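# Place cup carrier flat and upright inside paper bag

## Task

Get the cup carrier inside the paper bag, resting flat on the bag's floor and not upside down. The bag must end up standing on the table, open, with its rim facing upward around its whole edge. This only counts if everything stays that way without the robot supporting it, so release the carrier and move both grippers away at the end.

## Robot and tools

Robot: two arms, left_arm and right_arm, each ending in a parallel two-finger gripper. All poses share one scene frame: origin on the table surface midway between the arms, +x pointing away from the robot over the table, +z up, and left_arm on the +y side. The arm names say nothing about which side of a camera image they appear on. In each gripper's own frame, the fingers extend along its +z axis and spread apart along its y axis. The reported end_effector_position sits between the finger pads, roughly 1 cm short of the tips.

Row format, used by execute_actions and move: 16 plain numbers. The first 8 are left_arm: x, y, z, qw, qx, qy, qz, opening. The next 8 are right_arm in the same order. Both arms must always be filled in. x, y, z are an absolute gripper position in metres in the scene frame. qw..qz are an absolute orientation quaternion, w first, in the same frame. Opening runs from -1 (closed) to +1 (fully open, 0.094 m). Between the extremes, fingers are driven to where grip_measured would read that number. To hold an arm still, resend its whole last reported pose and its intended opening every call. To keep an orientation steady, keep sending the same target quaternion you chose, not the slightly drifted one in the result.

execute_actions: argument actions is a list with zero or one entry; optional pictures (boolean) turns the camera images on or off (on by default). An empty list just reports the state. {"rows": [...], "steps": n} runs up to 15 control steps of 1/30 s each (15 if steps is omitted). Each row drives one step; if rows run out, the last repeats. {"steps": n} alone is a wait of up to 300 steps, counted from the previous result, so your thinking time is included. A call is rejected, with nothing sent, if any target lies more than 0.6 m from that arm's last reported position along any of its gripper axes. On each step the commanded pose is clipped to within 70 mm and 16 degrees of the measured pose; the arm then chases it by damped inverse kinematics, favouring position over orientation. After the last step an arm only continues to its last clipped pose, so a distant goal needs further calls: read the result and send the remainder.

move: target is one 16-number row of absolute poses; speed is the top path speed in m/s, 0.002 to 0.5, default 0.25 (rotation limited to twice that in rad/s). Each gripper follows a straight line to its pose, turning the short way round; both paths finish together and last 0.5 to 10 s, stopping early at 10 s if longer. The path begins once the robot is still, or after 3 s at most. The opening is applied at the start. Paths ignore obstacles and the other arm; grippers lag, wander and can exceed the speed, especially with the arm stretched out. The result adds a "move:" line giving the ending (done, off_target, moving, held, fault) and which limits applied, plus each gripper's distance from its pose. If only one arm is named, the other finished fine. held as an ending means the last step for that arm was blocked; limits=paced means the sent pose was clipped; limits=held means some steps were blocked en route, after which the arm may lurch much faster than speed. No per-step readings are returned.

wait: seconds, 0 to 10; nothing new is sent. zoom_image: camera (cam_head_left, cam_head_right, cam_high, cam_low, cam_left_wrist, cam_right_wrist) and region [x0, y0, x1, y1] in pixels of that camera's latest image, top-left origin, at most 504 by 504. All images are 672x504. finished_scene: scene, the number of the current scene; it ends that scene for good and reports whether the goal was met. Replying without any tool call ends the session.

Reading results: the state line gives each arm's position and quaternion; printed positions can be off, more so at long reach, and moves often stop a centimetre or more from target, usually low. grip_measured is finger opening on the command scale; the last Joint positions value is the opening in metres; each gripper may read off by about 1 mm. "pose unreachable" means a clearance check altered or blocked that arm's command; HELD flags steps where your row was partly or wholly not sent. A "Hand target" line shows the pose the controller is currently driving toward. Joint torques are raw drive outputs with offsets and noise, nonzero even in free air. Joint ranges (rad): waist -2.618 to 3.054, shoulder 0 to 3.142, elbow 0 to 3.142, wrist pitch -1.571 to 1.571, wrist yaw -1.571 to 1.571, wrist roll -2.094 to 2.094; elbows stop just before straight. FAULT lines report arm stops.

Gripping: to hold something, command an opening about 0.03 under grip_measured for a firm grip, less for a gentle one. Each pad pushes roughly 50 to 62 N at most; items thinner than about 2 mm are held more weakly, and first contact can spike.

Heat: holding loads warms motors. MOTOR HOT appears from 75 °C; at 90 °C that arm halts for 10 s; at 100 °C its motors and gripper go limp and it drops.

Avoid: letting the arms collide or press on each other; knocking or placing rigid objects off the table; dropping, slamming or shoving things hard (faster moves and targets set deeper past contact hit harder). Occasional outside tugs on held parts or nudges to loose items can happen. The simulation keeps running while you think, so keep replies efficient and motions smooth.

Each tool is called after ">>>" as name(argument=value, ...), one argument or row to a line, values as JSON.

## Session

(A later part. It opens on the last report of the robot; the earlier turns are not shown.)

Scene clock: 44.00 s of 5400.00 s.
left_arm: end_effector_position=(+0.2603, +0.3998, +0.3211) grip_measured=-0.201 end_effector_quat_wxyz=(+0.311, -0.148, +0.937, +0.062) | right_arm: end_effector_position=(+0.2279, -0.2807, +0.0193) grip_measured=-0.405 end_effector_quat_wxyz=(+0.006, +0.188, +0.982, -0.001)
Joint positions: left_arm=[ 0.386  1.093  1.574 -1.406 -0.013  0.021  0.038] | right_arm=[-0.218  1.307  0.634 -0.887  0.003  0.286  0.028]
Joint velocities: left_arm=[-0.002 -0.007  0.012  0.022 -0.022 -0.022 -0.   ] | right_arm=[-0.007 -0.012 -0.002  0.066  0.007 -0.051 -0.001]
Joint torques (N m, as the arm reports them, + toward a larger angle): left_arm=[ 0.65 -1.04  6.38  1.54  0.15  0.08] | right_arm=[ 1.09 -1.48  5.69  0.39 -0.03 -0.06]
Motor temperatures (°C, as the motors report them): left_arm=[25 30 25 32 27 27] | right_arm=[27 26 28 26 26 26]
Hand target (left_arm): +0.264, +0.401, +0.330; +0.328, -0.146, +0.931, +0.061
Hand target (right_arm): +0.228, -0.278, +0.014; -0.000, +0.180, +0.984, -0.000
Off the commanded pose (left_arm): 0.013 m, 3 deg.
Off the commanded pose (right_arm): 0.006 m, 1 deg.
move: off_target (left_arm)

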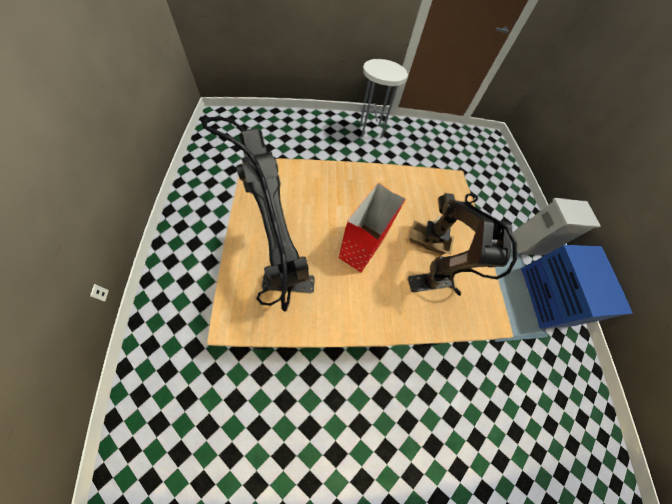

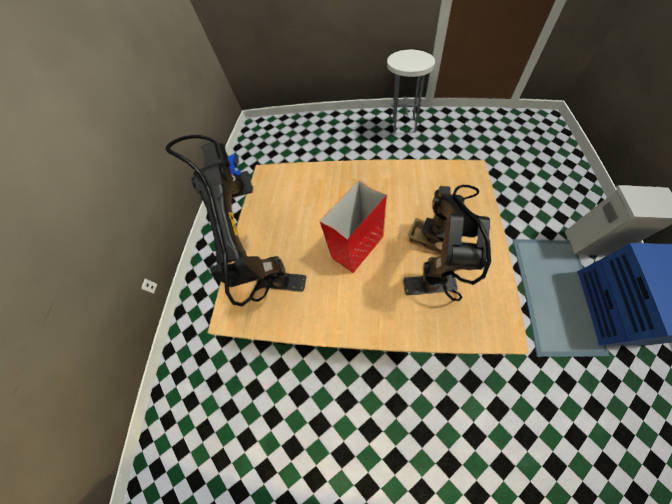

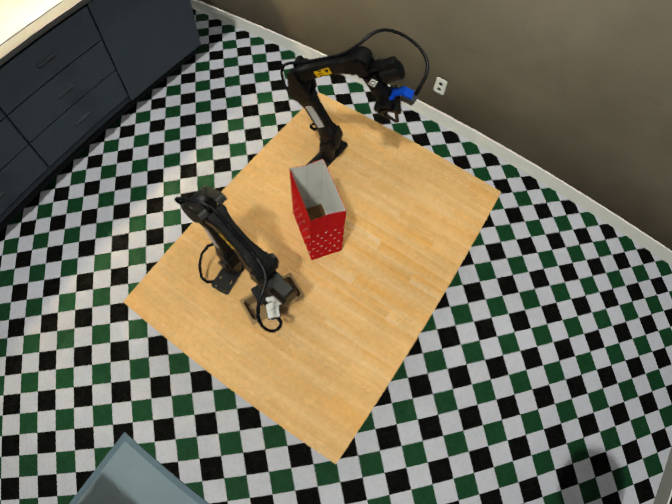

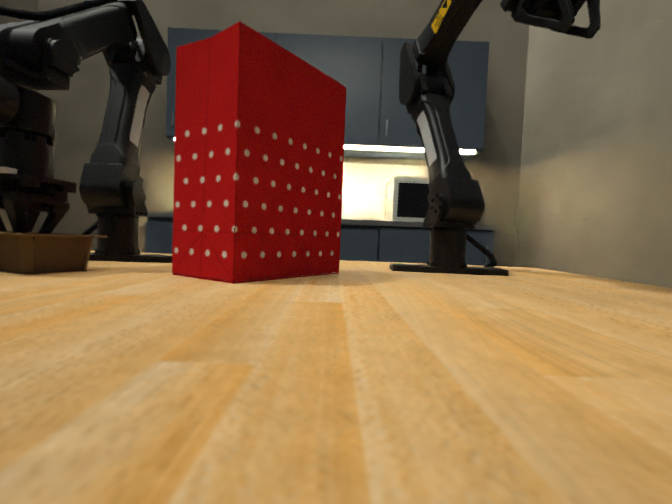

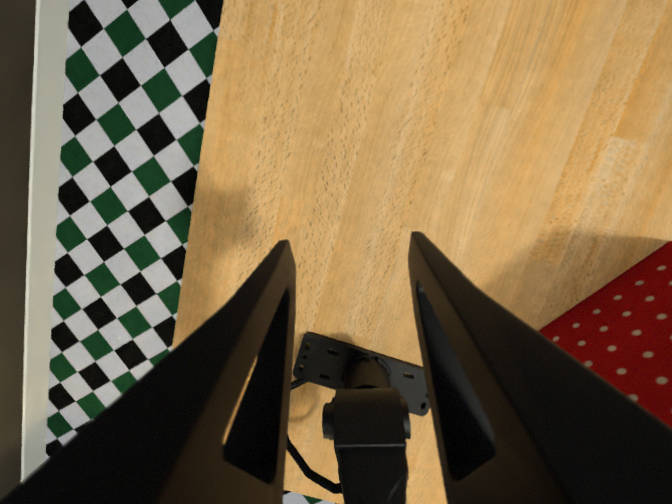

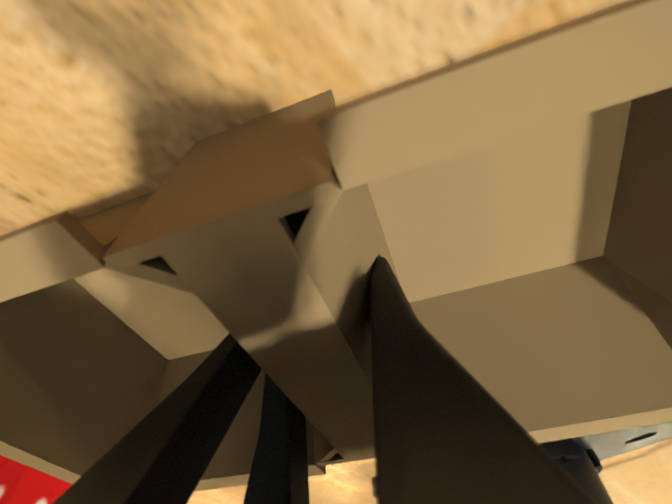

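>>> move(
  target=[0.26,0.4,0.321,0.311,-0.148,0.937,0.062,-0.2,0.208,-0.272,0.02,0,0.18,0.984,0,-0.1],
  speed=0.03,
)

>>> move(
  target=[0.26,0.4,0.321,0.311,-0.148,0.937,0.062,-0.2,0.208,-0.272,0.02,0,0.18,0.984,0,-0.47],
)

Scene clock: 51.47 s of 5400.00 s.
left_arm: end_effector_position=(+0.2604, +0.3995, +0.3211) grip_measured=-0.201 end_effector_quat_wxyz=(+0.311, -0.147, +0.937, +0.061) | right_arm: end_effector_position=(+0.2139, -0.2752, +0.0191) grip_measured=-0.102 end_effector_quat_wxyz=(+0.001, +0.183, +0.983, -0.001)
Joint positions: left_arm=[ 0.386  1.093  1.574 -1.406 -0.011  0.023  0.038] | right_arm=[-0.193  1.252  0.596 -0.913  0.003  0.3    0.042]
Joint velocities: left_arm=[ 0.017  0.017 -0.002 -0.007  0.022 -0.037 -0.001] | right_arm=[ 0.002  0.002 -0.002  0.037 -0.007  0.007 -0.001]
Joint torques (N m, as the arm reports them, + toward a larger angle): left_arm=[ 0.12 -0.93  5.03  1.38  0.01 -0.01] | right_arm=[ 1.14 -5.26  5.14  0.02 -0.01  0.05]
Motor temperatures (°C, as the motors report them): left_arm=[25 29 25 32 27 27] | right_arm=[27 26 28 26 26 26]
Hand target (left_arm): +0.260, +0.400, +0.321; +0.311, -0.148, +0.937, +0.062
Hand target (right_arm): +0.208, -0.272, +0.020; -0.000, +0.180, +0.984, -0.000
Off the commanded pose (left_arm): 0.001 m, 0 deg.
Off the commanded pose (right_arm): 0.007 m, 0 deg.
After step 90, 3.47 s passed at rest.
move: done

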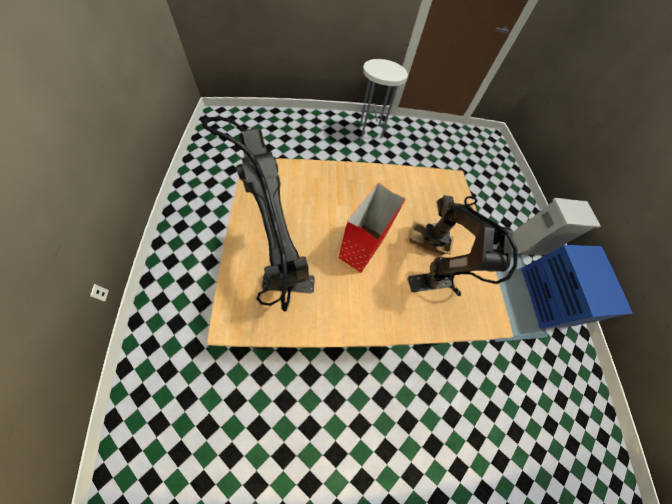

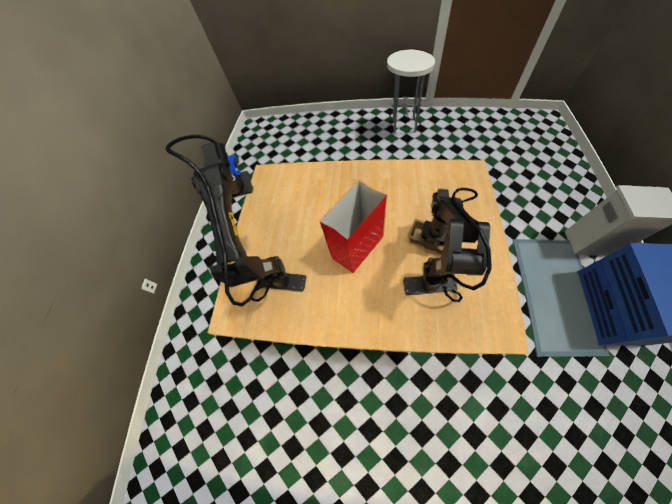

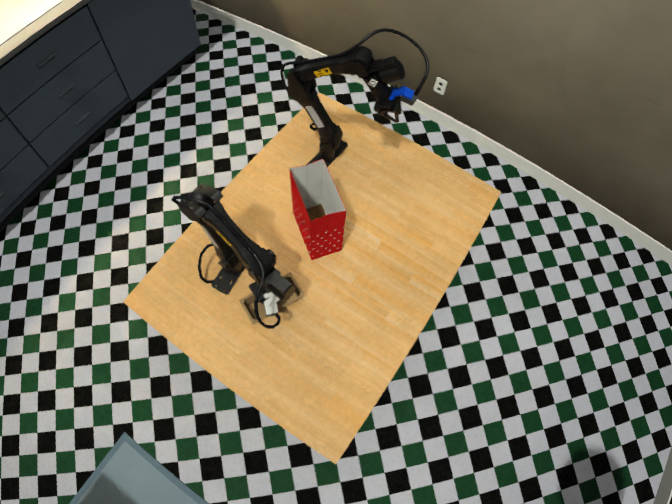

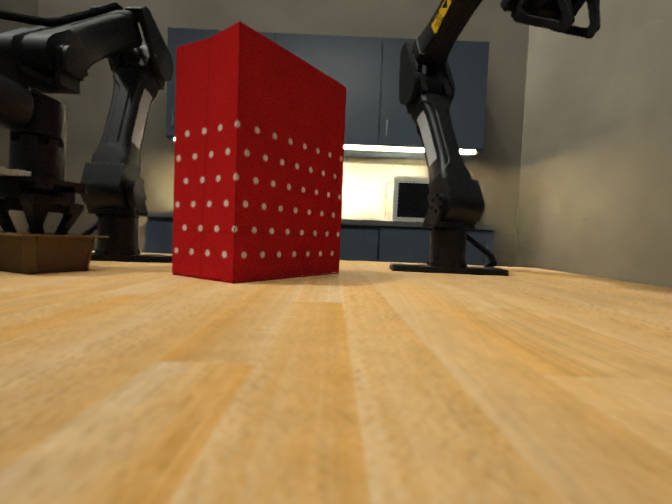

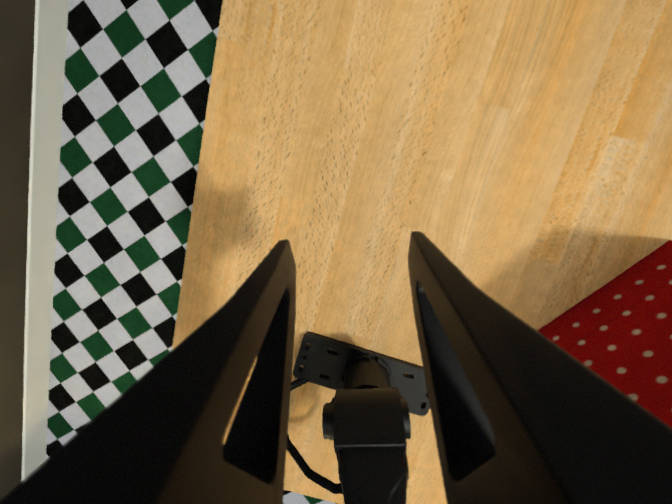

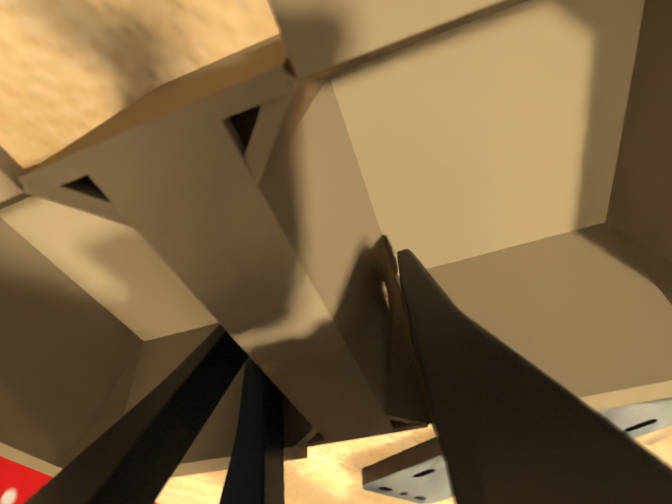

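Scene clock: 52.17 s of 5400.00 s.
left_arm: end_effector_position=(+0.2604, +0.3995, +0.3211) grip_measured=-0.201 end_effector_quat_wxyz=(+0.311, -0.147, +0.937, +0.061) | right_arm: end_effector_position=(+0.2136, -0.2751, +0.0191) grip_measured=-0.405 end_effector_quat_wxyz=(+0.000, +0.183, +0.983, -0.001)
Joint positions: left_arm=[ 0.386  1.093  1.574 -1.406 -0.011  0.023  0.038] | right_arm=[-0.193  1.252  0.596 -0.915  0.003  0.3    0.028]
Joint velocities: left_arm=[ 0.002 -0.022 -0.007  0.022 -0.007 -0.007 -0.002] | right_arm=[-0.012 -0.002  0.002 -0.066  0.007 -0.037  0.   ]
Joint torques (N m, as the arm reports them, + toward a larger angle): left_arm=[ 0.1  -0.98  5.03  1.37  0.02  0.  ] | right_arm=[ 1.22 -5.24  5.1   0.02 -0.02  0.05]
Motor temperatures (°C, as the motors report them): left_arm=[25 29 25 32 27 27] | right_arm=[27 26 28 26 26 26]
Hand target (left_arm): +0.260, +0.400, +0.321; +0.311, -0.148, +0.937, +0.062
Hand target (right_arm): +0.208, -0.272, +0.020; -0.000, +0.180, +0.984, +0.000
Off the commanded pose (left_arm): 0.001 m, 0 deg.
Off the commanded pose (right_arm): 0.006 m, 0 deg.
move: done

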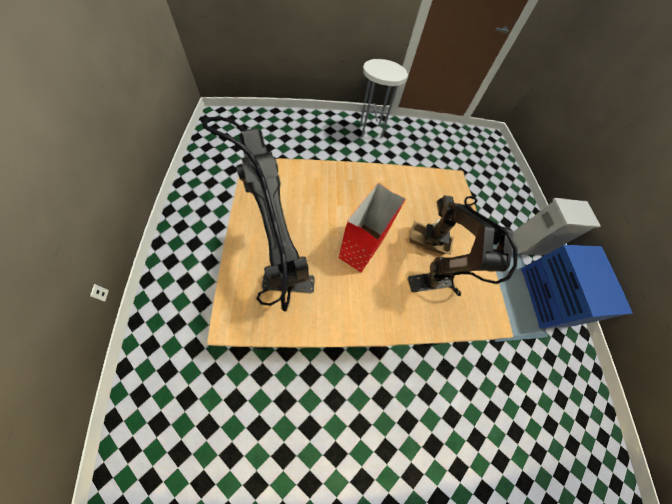

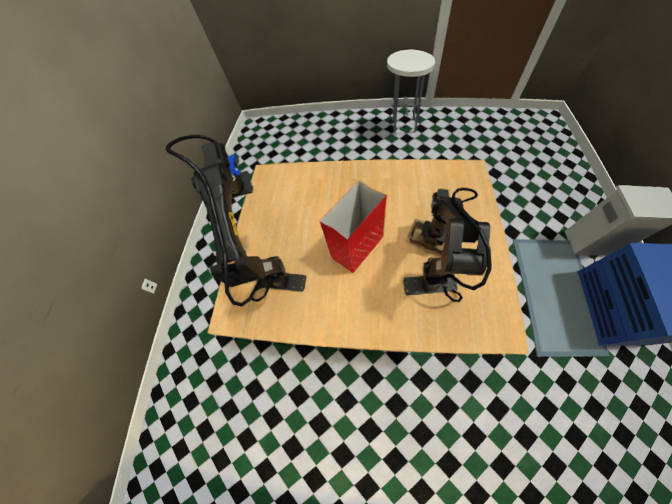

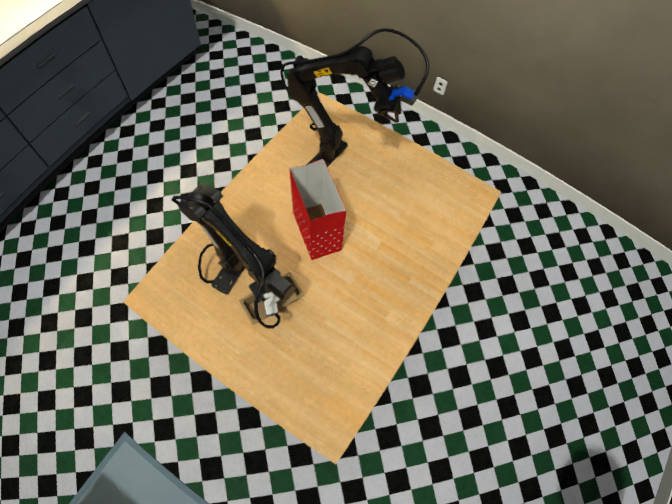

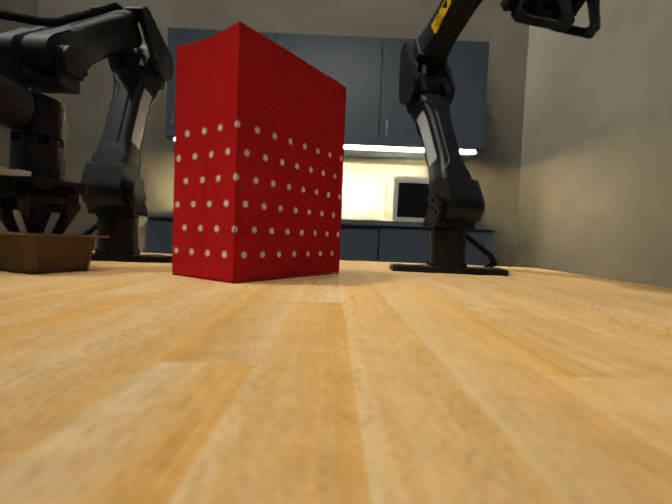

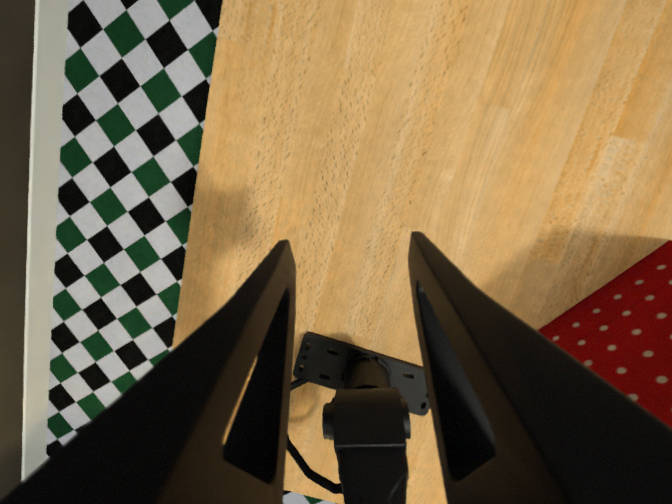

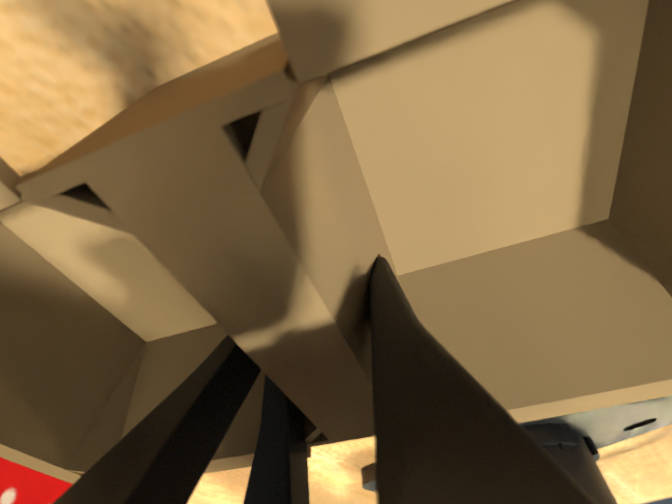

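>>> execute_actions(
  actions=[],
)

>>> move(
  target=[0.26,0.4,0.321,0.311,-0.148,0.937,0.062,-0.2,0.25,-0.29,0.18,0.1,0.18,0.978,-0.018,-0.47],
  speed=0.12,
)

Scene clock: 62.17 s of 5400.00 s.
left_arm: end_effector_position=(+0.2604, +0.3995, +0.3211) grip_measured=-0.201 end_effector_quat_wxyz=(+0.311, -0.147, +0.937, +0.061) | right_arm: end_effector_position=(+0.2134, -0.2751, +0.0191) grip_measured=-0.405 end_effector_quat_wxyz=(+0.000, +0.183, +0.983, -0.001)
Joint positions: left_arm=[ 0.386  1.093  1.574 -1.406 -0.011  0.023  0.038] | right_arm=[-0.193  1.252  0.596 -0.916  0.003  0.301  0.028]
Joint velocities: left_arm=[-0.007  0.002 -0.007 -0.037 -0.037  0.051  0.   ] | right_arm=[-0.002 -0.007  0.007 -0.007  0.007 -0.022  0.   ]
Joint torques (N m, as the arm reports them, + toward a larger angle): left_arm=[ 0.07 -0.93  5.17  1.37  0.01 -0.03] | right_arm=[ 1.2  -5.25  5.08  0.03 -0.02  0.06]
Motor temperatures (°C, as the motors report them): left_arm=[25 29 25 32 27 27] | right_arm=[27 26 28 26 26 26]
Hand target (left_arm): +0.260, +0.400, +0.321; +0.311, -0.148, +0.937, +0.062
Hand target (right_arm): +0.208, -0.272, +0.020; -0.000, +0.180, +0.984, +0.000
Off the commanded pose (left_arm): 0.001 m, 0 deg.
Off the commanded pose (right_arm): 0.006 m, 0 deg.
Steps of this call (steps 1 to 90: nothing new was sent; then 7.00 s passed at rest). Readings (end_effector_position):
1: left_arm (+0.2604, +0.3995, +0.3211) | right_arm (+0.2136, -0.2751, +0.0191)
2: left_arm (+0.2604, +0.3995, +0.3211) | right_arm (+0.2136, -0.2751, +0.0191)
4: left_arm (+0.2604, +0.3995, +0.3211) | right_arm (+0.2135, -0.2751, +0.0191)
8: left_arm (+0.2604, +0.3995, +0.3211) | right_arm (+0.2135, -0.2751, +0.0191)
90: the state above

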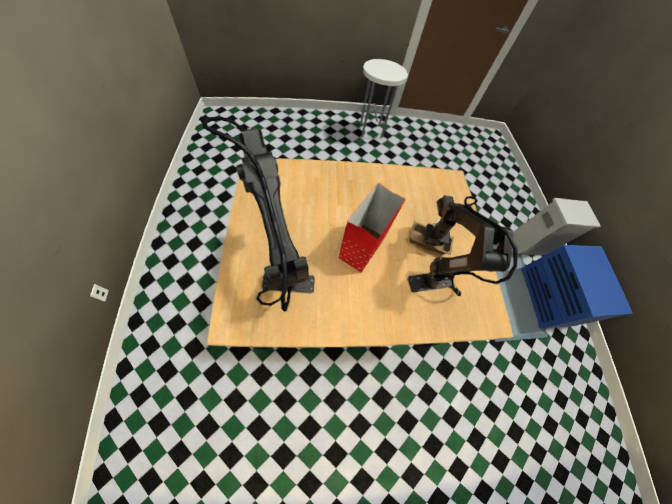

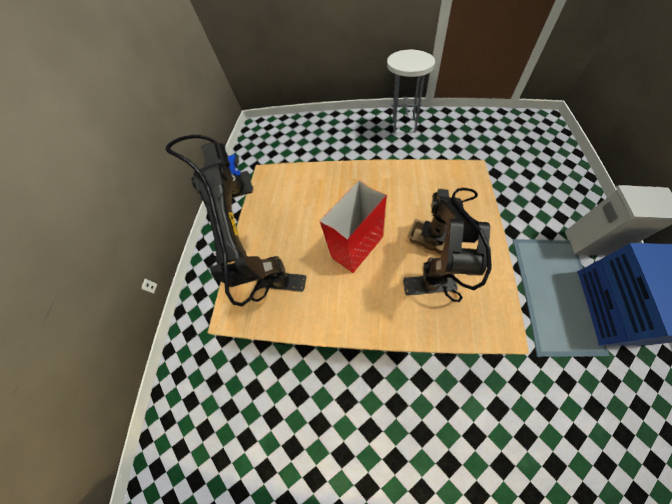

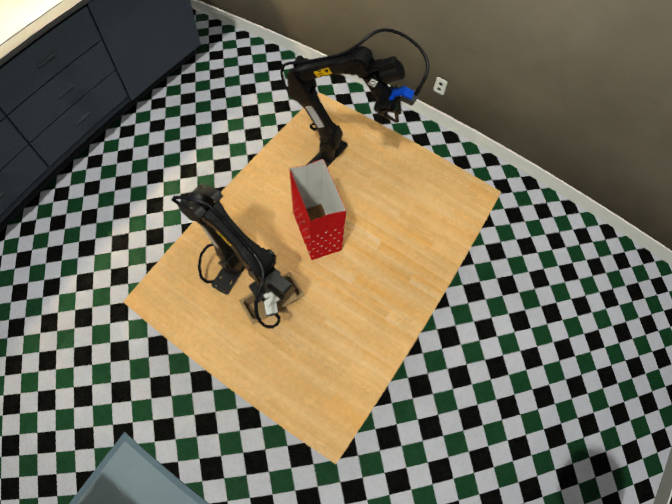

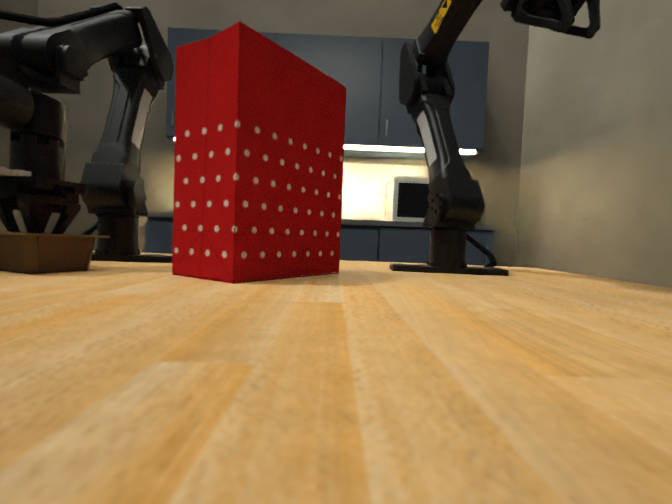

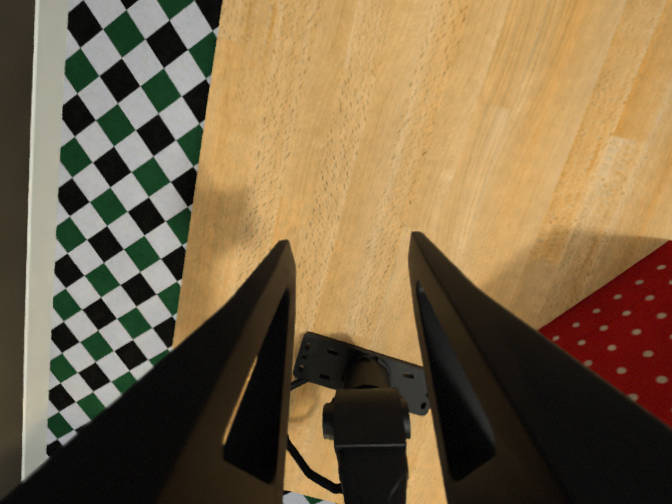

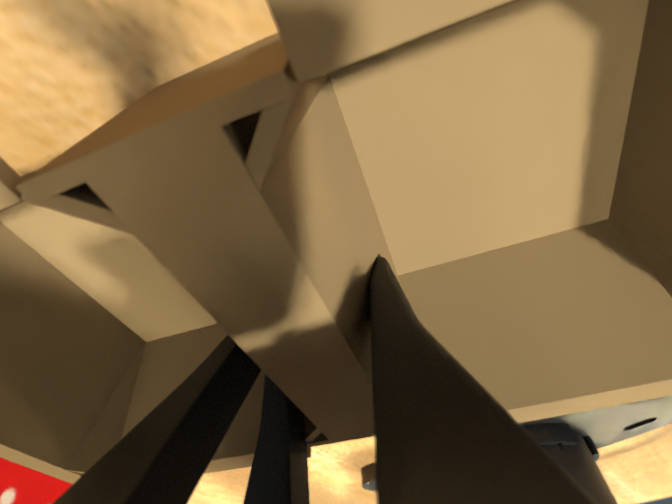

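Scene clock: 64.10 s of 5400.00 s.
left_arm: end_effector_position=(+0.2604, +0.3995, +0.3211) grip_measured=-0.201 end_effector_quat_wxyz=(+0.311, -0.147, +0.937, +0.061) | right_arm: end_effector_position=(+0.2523, -0.2842, +0.1702) grip_measured=-0.405 end_effector_quat_wxyz=(+0.089, +0.174, +0.981, -0.010)
Joint positions: left_arm=[ 0.386  1.093  1.574 -1.406 -0.011  0.023  0.038] | right_arm=[-0.193  1.172  1.143 -1.367  0.038  0.28   0.028]
Joint velocities: left_arm=[-0.007  0.007 -0.017 -0.022  0.007 -0.095  0.001] | right_arm=[-0.002 -0.002 -0.002  0.007 -0.022 -0.022 -0.   ]
Joint torques (N m, as the arm reports them, + toward a larger angle): left_arm=[ 0.13 -0.91  4.99  1.36  0.02  0.02] | right_arm=[-1.29 -3.29  9.65  0.43  0.21 -0.08]
Motor temperatures (°C, as the motors report them): left_arm=[25 29 25 32 27 27] | right_arm=[27 26 28 26 26 26]
Hand target (left_arm): +0.260, +0.400, +0.321; +0.311, -0.148, +0.937, +0.062
Hand target (right_arm): +0.253, -0.290, +0.179; +0.100, +0.179, +0.979, -0.017
Off the commanded pose (left_arm): 0.001 m, 0 deg.
Off the commanded pose (right_arm): 0.012 m, 2 deg.
move: off_target (right_arm)

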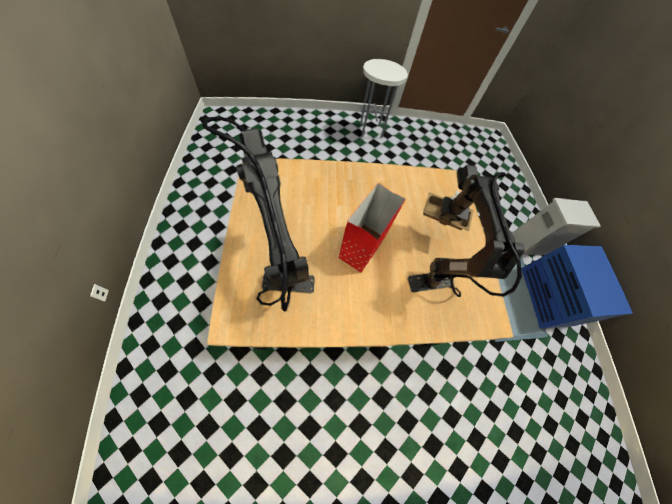

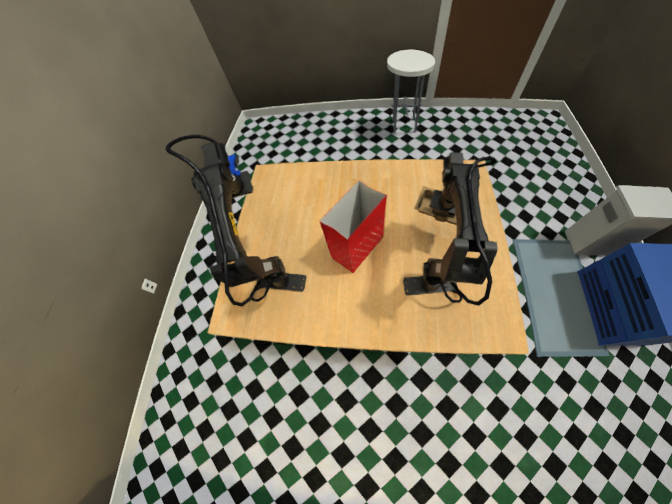

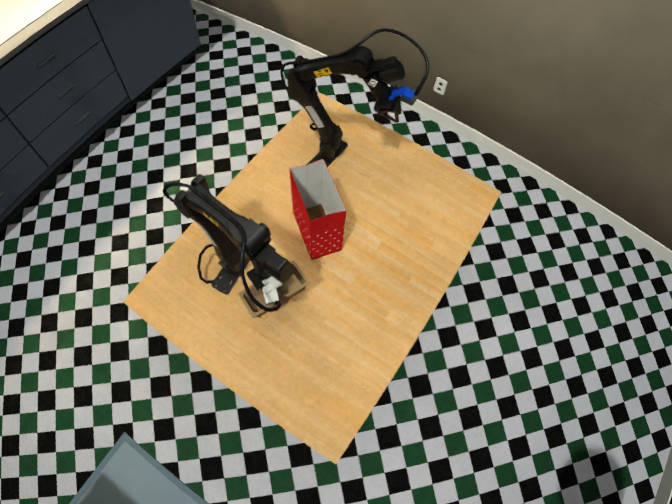

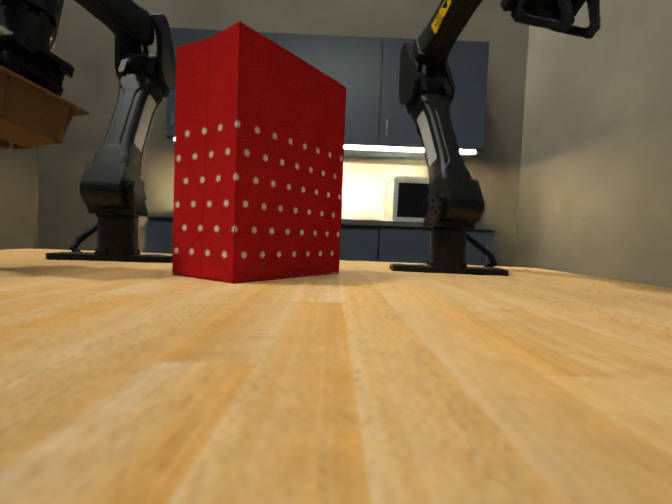

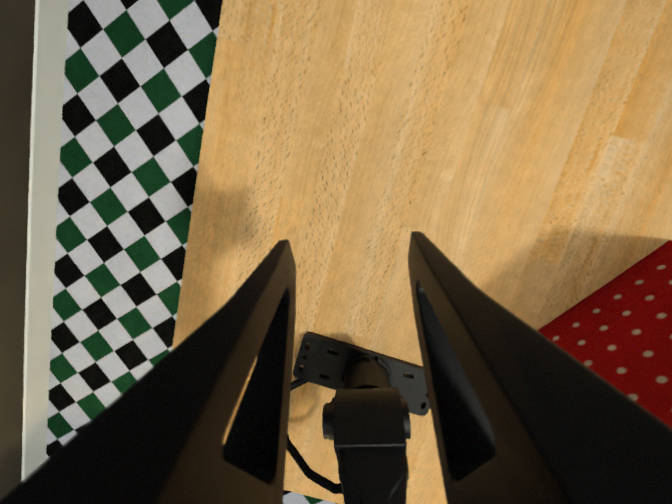

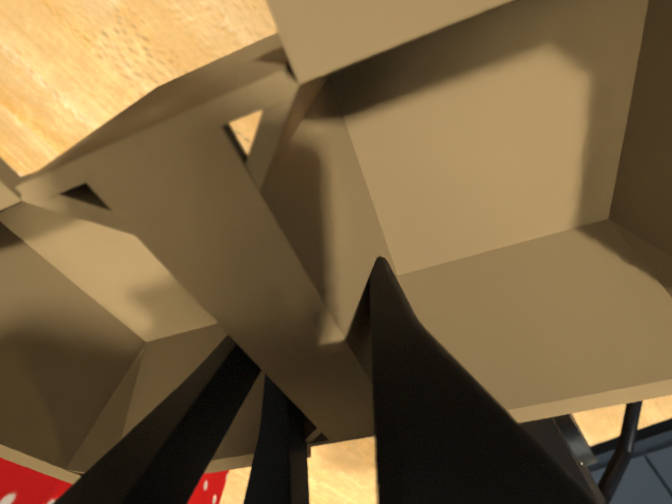

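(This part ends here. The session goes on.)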